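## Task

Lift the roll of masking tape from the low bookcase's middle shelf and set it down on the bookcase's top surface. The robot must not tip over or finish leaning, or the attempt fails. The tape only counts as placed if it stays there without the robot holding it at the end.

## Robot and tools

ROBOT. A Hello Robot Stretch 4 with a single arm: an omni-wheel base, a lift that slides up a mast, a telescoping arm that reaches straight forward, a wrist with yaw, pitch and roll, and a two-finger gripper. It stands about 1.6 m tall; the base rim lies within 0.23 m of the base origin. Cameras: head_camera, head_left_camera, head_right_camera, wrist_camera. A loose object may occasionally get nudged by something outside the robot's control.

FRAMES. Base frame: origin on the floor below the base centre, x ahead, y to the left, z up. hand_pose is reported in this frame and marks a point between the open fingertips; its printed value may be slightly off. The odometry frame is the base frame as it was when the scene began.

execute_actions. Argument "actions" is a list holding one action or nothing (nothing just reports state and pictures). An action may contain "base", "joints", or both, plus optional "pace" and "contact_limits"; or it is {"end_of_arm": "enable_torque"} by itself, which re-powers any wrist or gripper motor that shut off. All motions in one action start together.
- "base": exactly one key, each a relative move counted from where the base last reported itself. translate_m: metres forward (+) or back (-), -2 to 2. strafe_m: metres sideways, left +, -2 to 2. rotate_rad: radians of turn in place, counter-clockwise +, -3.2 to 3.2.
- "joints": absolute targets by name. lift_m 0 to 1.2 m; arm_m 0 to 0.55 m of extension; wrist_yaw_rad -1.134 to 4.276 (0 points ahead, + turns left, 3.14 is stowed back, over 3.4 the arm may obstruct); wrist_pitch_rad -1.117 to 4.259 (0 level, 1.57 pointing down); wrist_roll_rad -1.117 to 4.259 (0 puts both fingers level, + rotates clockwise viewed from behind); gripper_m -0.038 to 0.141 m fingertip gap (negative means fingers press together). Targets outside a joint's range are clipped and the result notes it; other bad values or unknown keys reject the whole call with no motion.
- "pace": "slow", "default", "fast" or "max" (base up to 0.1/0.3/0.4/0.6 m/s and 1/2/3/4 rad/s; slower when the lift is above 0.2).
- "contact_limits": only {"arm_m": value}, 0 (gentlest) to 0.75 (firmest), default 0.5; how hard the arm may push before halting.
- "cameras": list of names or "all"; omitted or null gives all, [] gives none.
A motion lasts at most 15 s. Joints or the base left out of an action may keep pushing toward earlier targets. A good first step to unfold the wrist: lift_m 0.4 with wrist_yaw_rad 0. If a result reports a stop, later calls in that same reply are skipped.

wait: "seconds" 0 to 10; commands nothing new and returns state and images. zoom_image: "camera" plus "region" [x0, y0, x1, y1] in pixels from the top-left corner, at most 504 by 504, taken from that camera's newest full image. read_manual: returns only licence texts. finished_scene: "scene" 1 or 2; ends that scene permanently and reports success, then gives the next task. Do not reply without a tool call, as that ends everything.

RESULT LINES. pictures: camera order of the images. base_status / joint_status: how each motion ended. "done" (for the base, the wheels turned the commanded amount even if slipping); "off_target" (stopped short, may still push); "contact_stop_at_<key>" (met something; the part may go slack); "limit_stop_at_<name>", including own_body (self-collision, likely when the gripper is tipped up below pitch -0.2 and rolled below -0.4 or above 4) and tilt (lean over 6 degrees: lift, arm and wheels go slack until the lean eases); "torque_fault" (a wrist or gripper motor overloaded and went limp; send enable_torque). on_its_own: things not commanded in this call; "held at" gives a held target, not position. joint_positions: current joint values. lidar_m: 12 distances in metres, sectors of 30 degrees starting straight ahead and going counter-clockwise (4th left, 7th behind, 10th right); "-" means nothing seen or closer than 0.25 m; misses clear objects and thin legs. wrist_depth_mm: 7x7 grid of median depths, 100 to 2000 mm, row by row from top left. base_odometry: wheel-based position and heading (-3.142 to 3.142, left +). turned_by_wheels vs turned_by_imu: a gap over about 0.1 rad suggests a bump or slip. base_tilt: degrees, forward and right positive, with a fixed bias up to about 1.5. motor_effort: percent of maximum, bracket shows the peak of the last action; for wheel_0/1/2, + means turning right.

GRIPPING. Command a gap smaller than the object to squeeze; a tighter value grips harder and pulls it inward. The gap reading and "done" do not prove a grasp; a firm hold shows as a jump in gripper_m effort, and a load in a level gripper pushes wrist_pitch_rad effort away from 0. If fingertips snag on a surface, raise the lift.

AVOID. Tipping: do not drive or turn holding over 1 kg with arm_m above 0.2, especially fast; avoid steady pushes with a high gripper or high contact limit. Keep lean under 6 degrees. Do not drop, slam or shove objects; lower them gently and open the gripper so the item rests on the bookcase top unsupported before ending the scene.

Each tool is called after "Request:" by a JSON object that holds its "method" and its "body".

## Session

Request:
{"method": "execute_actions", "body": {"actions": []}}

Scene clock: 0.00 s.
base_odometry: x=+0.000 y=+0.000 heading=+0.000 (m, m, rad; odometry frame)
turned_by_wheels: +0.000 (rad since the last result)
turned_by_imu: +0.000 (rad since the last result)
base_tilt: forward=+0.1 right=+0.4 (deg)
lidar_m: 0.66 0.67 1.32 2.22 2.68 3.52 3.87 1.41 0.97 0.85 0.91 0.70
base_status: not commanded
joint_positions: lift_m=+0.145 arm_m=+0.002 wrist_yaw_rad=+3.118 wrist_pitch_rad=+0.000 wrist_roll_rad=+0.003 gripper_m=+0.057
joint_status: not commanded
motor_effort: lift_m=+17 arm_m=+0 wrist_yaw_rad=-1 wrist_pitch_rad=-7 wrist_roll_rad=-3 gripper_m=-3 wheel_0=+0 wheel_1=+0 wheel_2=+1 (%)
hand_pose: x=-0.1138 y=+0.0943 z=+0.3231 quat_wxyz=(+0.012, +0.000, +0.001, +1.000) (m; base frame)
wrist_depth_mm: - 137 - - - - - / - 126 239 - - - - / - 136 211 - - - - / 135 153 - - - - - / 1618 - - - - - - / 1025 1060 931 1098 201 1229 1336 / 732 732 809 - 809 820 878
pictures: head_camera, head_left_camera, head_right_camera, wrist_camera
Images, in order (width x height): head_camera 420x560, head_left_camera 420x672, head_right_camera 420x672, wrist_camera 616x392.

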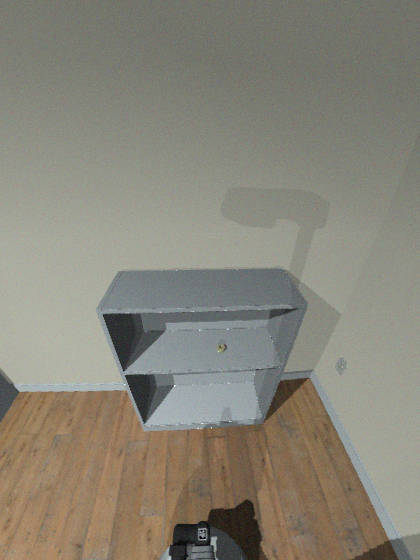

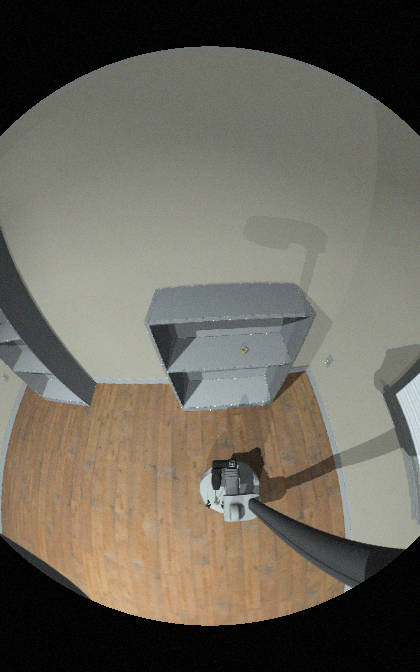

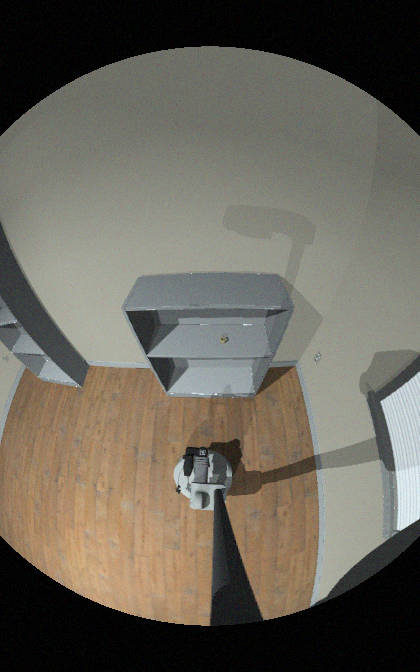

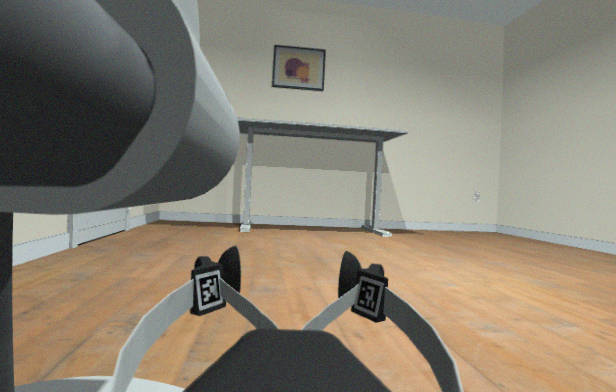

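Request:
{"method": "execute_actions", "body": {"actions": [{"joints":{"lift_m":0.74,"wrist_yaw_rad":0,"gripper_m":0.09},"pace":"fast"}], "cameras": ["wrist_camera"]}}

Request:
{"method": "execute_actions", "body": {"actions": [{"joints":{"wrist_pitch_rad":0.6,"arm_m":0.2},"pace":"fast"}], "cameras": ["head_camera","wrist_camera"]}}

Scene clock: 2.77 s.
base_odometry: x=+0.000 y=+0.000 heading=+0.000 (m, m, rad; odometry frame)
turned_by_wheels: +0.000 (rad since the last result)
turned_by_imu: +0.001 (rad since the last result)
base_tilt: forward=+0.1 right=+0.4 (deg)
lidar_m: 0.65 0.67 1.36 2.25 2.68 3.53 3.85 1.43 0.97 0.89 0.90 0.70
base_status: not commanded
joint_positions: lift_m=+0.740 arm_m=+0.002 wrist_yaw_rad=+0.000 wrist_pitch_rad=+0.000 wrist_roll_rad=+0.003 gripper_m=+0.090
joint_status: all done
motor_effort: lift_m=+19(21) arm_m=+1(0) wrist_yaw_rad=-3(9) wrist_pitch_rad=-5(6) wrist_roll_rad=-2(1) gripper_m=-2(2) wheel_0=+0(0) wheel_1=+0(0) wheel_2=+1(1) (%)
hand_pose: x=+0.4610 y=-0.0873 z=+0.9181 quat_wxyz=(+1.000, +0.001, +0.000, +0.000) (m; base frame)
wrist_depth_mm: 723 741 768 778 788 798 831 / 723 732 768 768 798 820 842 / 621 634 585 549 621 559 831 / 676 707 707 732 759 569 842 / 691 707 707 732 741 554 866 / 676 699 715 732 205 580 854 / 564 569 627 - 634 535 854
pictures: wrist_camera
Images, in order (width x height): wrist_camera 616x392.

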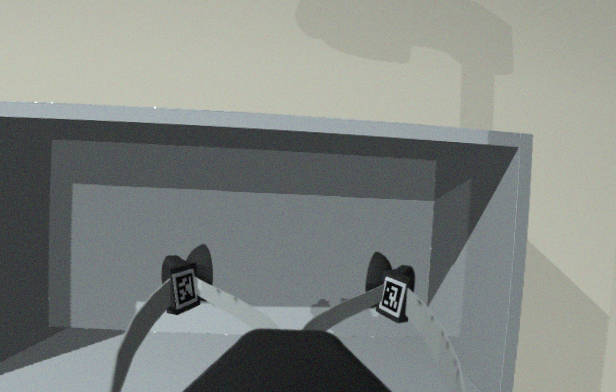

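Scene clock: 4.20 s.
base_odometry: x=+0.000 y=+0.000 heading=+0.000 (m, m, rad; odometry frame)
turned_by_wheels: +0.000 (rad since the last result)
turned_by_imu: +0.001 (rad since the last result)
base_tilt: forward=+0.1 right=+0.4 (deg)
lidar_m: 0.64 0.68 1.31 2.22 2.67 3.50 3.85 1.45 0.97 0.90 0.88 0.68
base_status: not commanded
joint_positions: lift_m=+0.740 arm_m=+0.199 wrist_yaw_rad=+0.000 wrist_pitch_rad=+0.602 wrist_roll_rad=+0.003 gripper_m=+0.090
joint_status: all done
motor_effort: lift_m=+19(19) arm_m=+7(10) wrist_yaw_rad=-2(2) wrist_pitch_rad=-5(4) wrist_roll_rad=-3(1) gripper_m=-2(1) wheel_0=+0(0) wheel_1=+0(0) wheel_2=+1(1) (%)
hand_pose: x=+0.6074 y=-0.0874 z=+0.7547 quat_wxyz=(+0.955, +0.001, +0.296, +0.000) (m; base frame)
wrist_depth_mm: 455 462 469 469 480 477 413 / 492 500 508 517 521 517 413 / 496 512 530 544 549 530 413 / 399 407 421 415 442 462 410 / 343 347 347 357 362 373 379 / 715 759 759 788 204 554 439 / 715 842 866 - 854 508 991
pictures: head_camera, wrist_camera
Images, in order (width x height): head_camera 420x560, wrist_camera 616x392.

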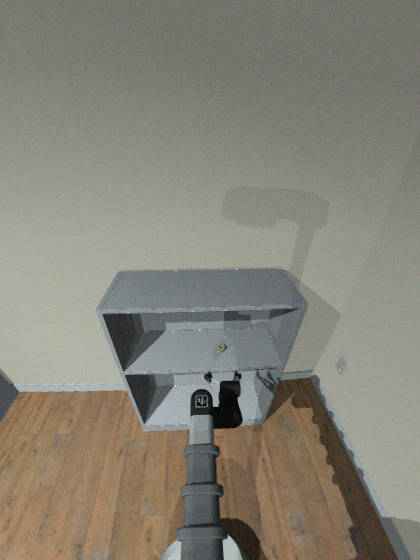

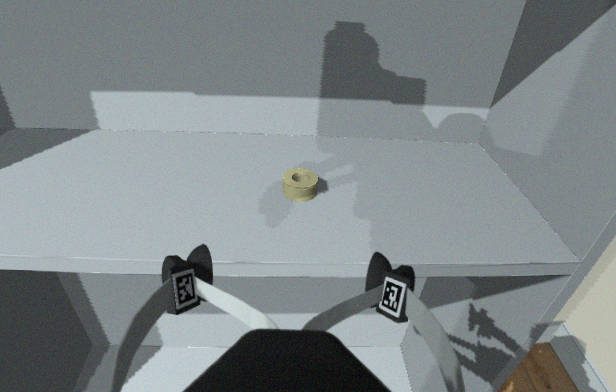

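Request:
{"method": "execute_actions", "body": {"actions": [{"joints":{"lift_m":0.705,"arm_m":0.39},"pace":"fast"}], "cameras": ["head_camera","wrist_camera"]}}

Scene clock: 5.93 s.
base_odometry: x=+0.000 y=+0.000 heading=+0.000 (m, m, rad; odometry frame)
turned_by_wheels: +0.000 (rad since the last result)
turned_by_imu: +0.001 (rad since the last result)
base_tilt: forward=+0.0 right=+0.4 (deg)
lidar_m: 0.65 0.69 1.35 2.20 2.66 3.53 3.84 1.40 0.95 0.87 0.90 0.71
base_status: not commanded
joint_positions: lift_m=+0.705 arm_m=+0.389 wrist_yaw_rad=+0.000 wrist_pitch_rad=+0.602 wrist_roll_rad=+0.003 gripper_m=+0.090
joint_status: all done
motor_effort: lift_m=+16(15) arm_m=+8(8) wrist_yaw_rad=-2(1) wrist_pitch_rad=-5(5) wrist_roll_rad=-1(1) gripper_m=+0(0) wheel_0=+0(0) wheel_1=+0(0) wheel_2=+1(1) (%)
hand_pose: x=+0.7974 y=-0.0874 z=+0.7201 quat_wxyz=(+0.955, +0.001, +0.296, +0.000) (m; base frame)
wrist_depth_mm: 281 286 290 293 297 301 304 / 304 310 315 319 325 327 330 / 336 340 345 351 355 359 364 / 340 349 359 368 377 387 384 / 283 291 297 304 312 317 322 / 241 238 237 243 205 270 271 / 213 216 224 - 229 231 235
pictures: head_camera, wrist_camera
Images, in order (width x height): head_camera 420x560, wrist_camera 616x392.

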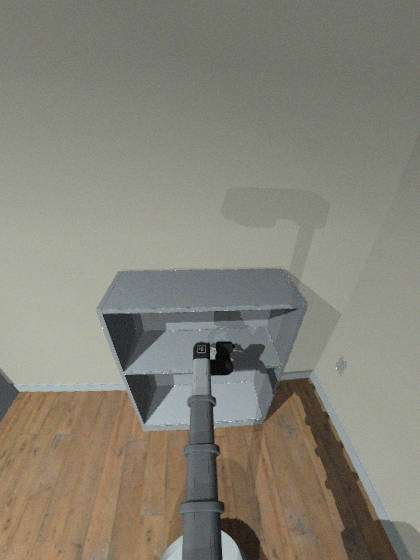

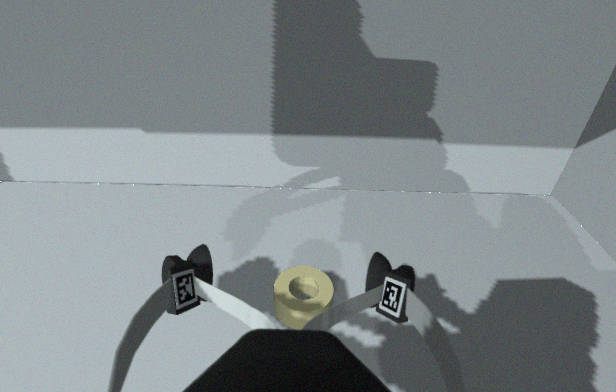

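Request:
{"method": "execute_actions", "body": {"actions": [{"base":{"strafe_m":-0.009},"joints":{"lift_m":0.687,"arm_m":0.393,"gripper_m":0.06}}], "cameras": ["wrist_camera"]}}

Scene clock: 7.30 s.
base_odometry: x=+0.000 y=-0.009 heading=+0.000 (m, m, rad; odometry frame)
turned_by_wheels: +0.000 (rad since the last result)
turned_by_imu: +0.001 (rad since the last result)
base_tilt: forward=+0.0 right=+0.4 (deg)
lidar_m: 0.65 0.68 1.33 2.23 2.67 3.53 3.82 1.40 0.95 0.88 0.92 0.71
base_status: done
joint_positions: lift_m=+0.687 arm_m=+0.392 wrist_yaw_rad=+0.000 wrist_pitch_rad=+0.602 wrist_roll_rad=+0.003 gripper_m=+0.060
joint_status: all done
motor_effort: lift_m=+15(18) arm_m=+8(8) wrist_yaw_rad=-2(2) wrist_pitch_rad=-5(4) wrist_roll_rad=-1(4) gripper_m=-2(4) wheel_0=+0(9) wheel_1=+0(7) wheel_2=+0(3) (%)
hand_pose: x=+0.8003 y=-0.0874 z=+0.7021 quat_wxyz=(+0.955, +0.001, +0.296, +0.000) (m; base frame)
wrist_depth_mm: 279 283 289 290 294 300 303 / 303 309 312 319 320 324 325 / 334 338 343 351 353 357 362 / 310 320 327 340 349 357 366 / 259 266 272 278 286 291 294 / 220 225 217 225 198 246 249 / 195 195 206 - 210 212 216
pictures: wrist_camera
Images, in order (width x height): wrist_camera 616x392.

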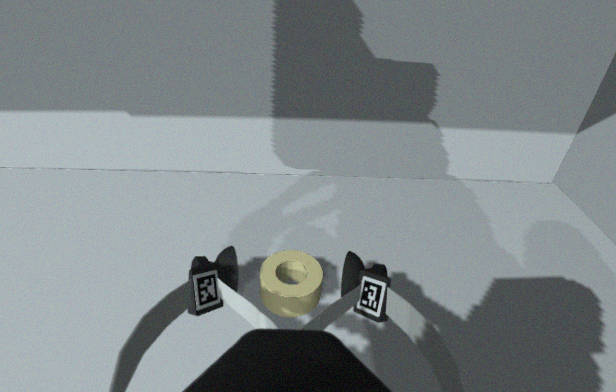

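Request:
{"method": "execute_actions", "body": {"actions": [{"joints":{"lift_m":0.682,"gripper_m":0.0}}], "cameras": ["wrist_camera"]}}

Request:
{"method": "execute_actions", "body": {"actions": [{"joints":{"lift_m":0.72,"arm_m":0.17}}], "cameras": ["wrist_camera"]}}

Scene clock: 8.87 s.
base_odometry: x=+0.000 y=-0.009 heading=+0.000 (m, m, rad; odometry frame)
turned_by_wheels: +0.000 (rad since the last result)
turned_by_imu: +0.001 (rad since the last result)
base_tilt: forward=+0.1 right=+0.4 (deg)
lidar_m: 0.66 0.68 1.32 2.22 2.67 3.52 3.84 1.43 0.94 0.87 0.93 0.71
base_status: not commanded
joint_positions: lift_m=+0.682 arm_m=+0.392 wrist_yaw_rad=+0.000 wrist_pitch_rad=+0.602 wrist_roll_rad=+0.003 gripper_m=+0.000
joint_status: all done
motor_effort: lift_m=+14(18) arm_m=+8(8) wrist_yaw_rad=-2(2) wrist_pitch_rad=-5(4) wrist_roll_rad=-3(3) gripper_m=-22(21) wheel_0=+0(0) wheel_1=+0(0) wheel_2=+0(0) (%)
hand_pose: x=+0.8003 y=-0.0874 z=+0.6972 quat_wxyz=(+0.955, +0.001, +0.296, +0.000) (m; base frame)
wrist_depth_mm: 278 283 289 289 294 300 301 / 303 307 315 317 319 325 327 / 332 338 347 351 355 357 362 / 303 310 319 329 336 349 359 / 253 258 265 270 278 286 290 / 216 211 202 214 186 239 241 / 189 190 200 - 208 205 211
pictures: wrist_camera
Images, in order (width x height): wrist_camera 616x392.

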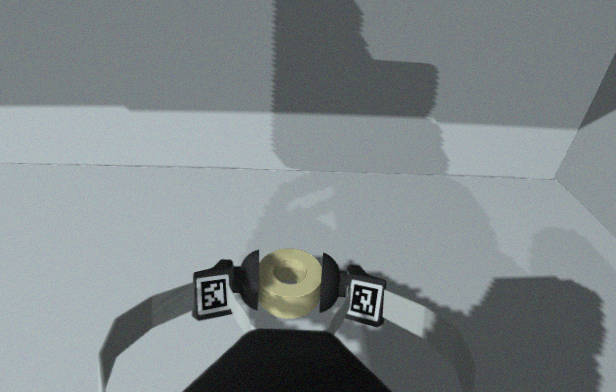

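Scene clock: 10.63 s.
base_odometry: x=+0.000 y=-0.009 heading=+0.000 (m, m, rad; odometry frame)
turned_by_wheels: +0.000 (rad since the last result)
turned_by_imu: +0.001 (rad since the last result)
base_tilt: forward=+0.0 right=+0.3 (deg)
lidar_m: 0.65 0.67 1.33 2.24 2.68 3.53 3.83 1.41 0.95 0.87 0.90 0.69
base_status: not commanded
joint_positions: lift_m=+0.720 arm_m=+0.171 wrist_yaw_rad=+0.000 wrist_pitch_rad=+0.602 wrist_roll_rad=+0.003 gripper_m=+0.000
joint_status: all done
motor_effort: lift_m=+20(22) arm_m=-8(9) wrist_yaw_rad=-1(2) wrist_pitch_rad=-5(5) wrist_roll_rad=-5(2) gripper_m=-22(22) wheel_0=+0(0) wheel_1=+0(0) wheel_2=+0(0) (%)
hand_pose: x=+0.5800 y=-0.0874 z=+0.7346 quat_wxyz=(+0.955, +0.001, +0.297, +0.000) (m; base frame)
wrist_depth_mm: 473 484 492 496 504 508 397 / 521 525 530 549 554 530 402 / 459 473 480 500 521 508 404 / 364 375 384 397 407 421 392 / 676 723 351 355 723 477 421 / 732 778 188 213 187 535 991 / 732 809 854 - 831 559 960
pictures: wrist_camera
Images, in order (width x height): wrist_camera 616x392.

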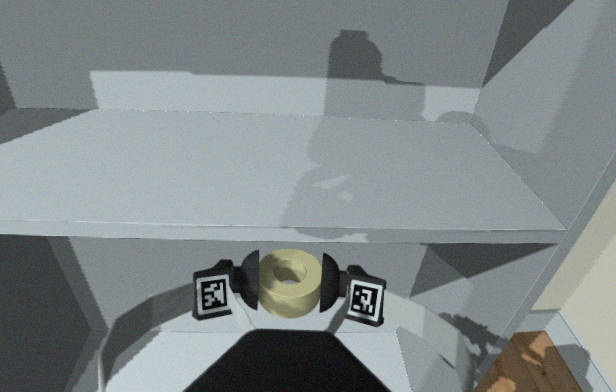

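Request:
{"method": "execute_actions", "body": {"actions": [{"joints":{"lift_m":1.1},"pace":"fast"}], "cameras": ["wrist_camera"]}}

Scene clock: 12.80 s.
base_odometry: x=+0.000 y=-0.009 heading=+0.000 (m, m, rad; odometry frame)
turned_by_wheels: +0.000 (rad since the last result)
turned_by_imu: +0.001 (rad since the last result)
base_tilt: forward=+0.1 right=+0.4 (deg)
lidar_m: 0.66 0.68 1.33 2.22 2.70 3.52 3.88 1.39 0.96 0.86 0.92 0.72
base_status: not commanded
joint_positions: lift_m=+1.100 arm_m=+0.171 wrist_yaw_rad=+0.000 wrist_pitch_rad=+0.602 wrist_roll_rad=+0.003 gripper_m=+0.000
joint_status: all done
motor_effort: lift_m=+19(25) arm_m=-8(8) wrist_yaw_rad=-1(1) wrist_pitch_rad=-5(5) wrist_roll_rad=-3(1) gripper_m=-22(21) wheel_0=+0(0) wheel_1=+0(1) wheel_2=+0(0) (%)
hand_pose: x=+0.5800 y=-0.0874 z=+1.1146 quat_wxyz=(+0.955, +0.001, +0.297, +0.000) (m; base frame)
wrist_depth_mm: 517 530 535 539 559 564 569 / 554 569 574 597 609 615 615 / 452 462 477 492 512 535 683 / 359 368 379 389 399 413 741 / 668 707 351 355 741 508 418 / 676 668 188 213 187 535 991 / 597 609 640 - 661 559 1025
pictures: wrist_camera
Images, in order (width x height): wrist_camera 616x392.

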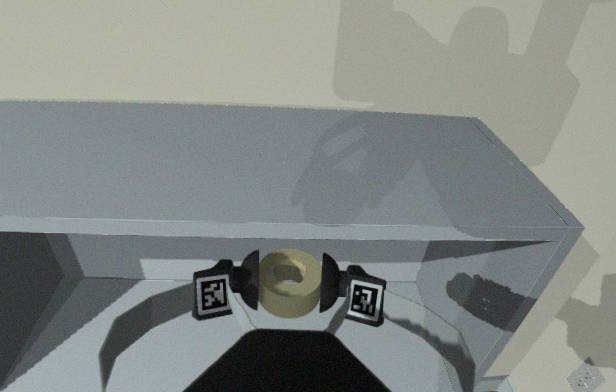

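Request:
{"method": "execute_actions", "body": {"actions": [{"joints":{"lift_m":1.08,"arm_m":0.38},"pace":"fast"}], "cameras": []}}

Request:
{"method": "execute_actions", "body": {"actions": [{"joints":{"lift_m":1.067}}], "cameras": []}}

Request:
{"method": "execute_actions", "body": {"actions": [{"joints":{"gripper_m":0.07}}], "cameras": ["wrist_camera","head_right_camera"]}}

Scene clock: 14.43 s.
base_odometry: x=+0.000 y=-0.009 heading=+0.000 (m, m, rad; odometry frame)
turned_by_wheels: +0.000 (rad since the last result)
turned_by_imu: +0.001 (rad since the last result)
base_tilt: forward=+0.1 right=+0.4 (deg)
lidar_m: 0.65 0.67 1.34 2.24 2.68 3.52 3.84 1.39 0.96 0.87 0.92 0.68
base_status: not commanded
joint_positions: lift_m=+1.080 arm_m=+0.379 wrist_yaw_rad=+0.000 wrist_pitch_rad=+0.602 wrist_roll_rad=+0.003 gripper_m=+0.000
joint_status: all done
motor_effort: lift_m=+16(19) arm_m=+8(12) wrist_yaw_rad=-2(1) wrist_pitch_rad=-5(6) wrist_roll_rad=-2(4) gripper_m=-22(20) wheel_0=+0(0) wheel_1=+0(0) wheel_2=+0(0) (%)
hand_pose: x=+0.7873 y=-0.0874 z=+1.0950 quat_wxyz=(+0.955, +0.001, +0.296, +0.000) (m; base frame)
wrist_depth_mm: 336 342 347 351 357 362 368 / 364 368 375 387 392 399 397 / 392 397 415 421 433 439 445 / 327 334 345 351 362 373 389 / 272 277 283 291 298 306 310 / 231 225 188 215 187 257 258 / 204 205 215 - 223 220 225
pictures: none
No camera images: the call's "cameras" was empty. Leave "cameras" out to get every camera's image.

Scene clock: 15.13 s.
base_odometry: x=+0.000 y=-0.009 heading=+0.000 (m, m, rad; odometry frame)
turned_by_wheels: +0.000 (rad since the last result)
turned_by_imu: +0.000 (rad since the last result)
base_tilt: forward=+0.1 right=+0.3 (deg)
lidar_m: 0.64 0.67 1.32 2.26 2.71 3.52 3.81 1.40 0.94 0.88 0.91 0.70
base_status: not commanded
joint_positions: lift_m=+1.067 arm_m=+0.379 wrist_yaw_rad=+0.000 wrist_pitch_rad=+0.602 wrist_roll_rad=+0.003 gripper_m=+0.000
joint_status: all done
motor_effort: lift_m=+15(16) arm_m=+8(8) wrist_yaw_rad=-2(2) wrist_pitch_rad=-5(5) wrist_roll_rad=-1(2) gripper_m=-20(20) wheel_0=+0(0) wheel_1=+0(0) wheel_2=+0(0) (%)
hand_pose: x=+0.7873 y=-0.0874 z=+1.0821 quat_wxyz=(+0.955, +0.001, +0.296, +0.000) (m; base frame)
wrist_depth_mm: 336 340 347 351 357 359 364 / 362 368 377 382 387 392 399 / 384 392 407 415 421 433 445 / 304 314 324 329 338 349 362 / 255 260 266 273 279 286 290 / 217 212 188 213 187 239 243 / 190 191 201 - 208 206 211
pictures: none
No camera images: the call's "cameras" was empty. Leave "cameras" out to get every camera's image.

Scene clock: 16.63 s.
base_odometry: x=+0.000 y=-0.009 heading=+0.000 (m, m, rad; odometry frame)
turned_by_wheels: +0.000 (rad since the last result)
turned_by_imu: +0.001 (rad since the last result)
base_tilt: forward=+0.0 right=+0.3 (deg)
lidar_m: 0.66 0.67 1.32 2.24 2.71 3.52 3.83 1.42 0.95 0.87 0.93 0.71
base_status: not commanded
joint_positions: lift_m=+1.067 arm_m=+0.379 wrist_yaw_rad=+0.000 wrist_pitch_rad=+0.600 wrist_roll_rad=+0.003 gripper_m=+0.070
joint_status: all done
motor_effort: lift_m=+15(15) arm_m=+8(8) wrist_yaw_rad=-2(2) wrist_pitch_rad=+1(5) wrist_roll_rad=-3(3) gripper_m=-1(21) wheel_0=+0(0) wheel_1=+0(0) wheel_2=+0(0) (%)
hand_pose: x=+0.7877 y=-0.0874 z=+1.0825 quat_wxyz=(+0.955, +0.001, +0.296, +0.000) (m; base frame)
wrist_depth_mm: 334 340 345 351 357 359 366 / 362 370 375 382 389 394 397 / 382 394 407 415 421 439 442 / 309 315 327 336 343 355 364 / 256 262 268 274 282 289 293 / 219 221 215 224 223 242 246 / 191 195 204 - 206 209 213
pictures: head_right_camera, wrist_camera
Images, in order (width x height): head_right_camera 420x672, wrist_camera 616x392.

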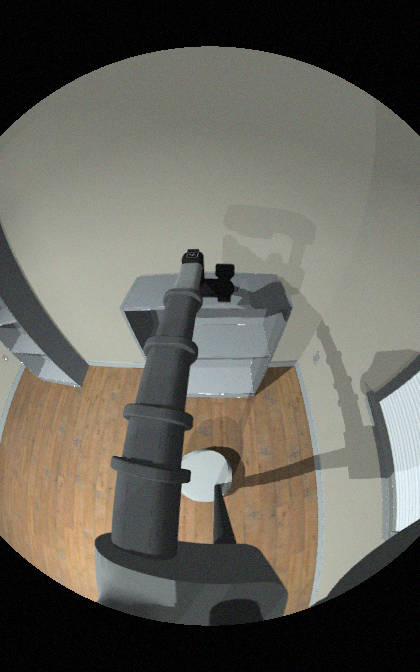

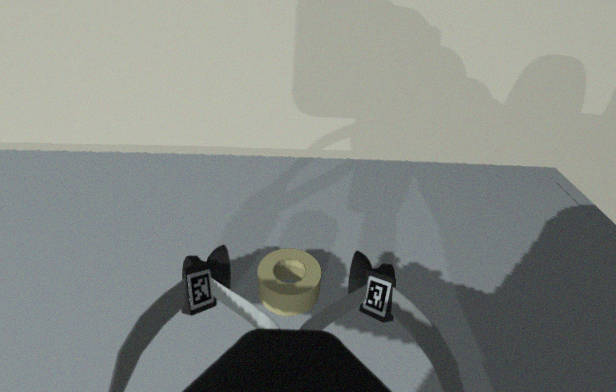

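Request:
{"method": "finished_scene", "body": {"scene": 2}}

The scene is finished: the task was done.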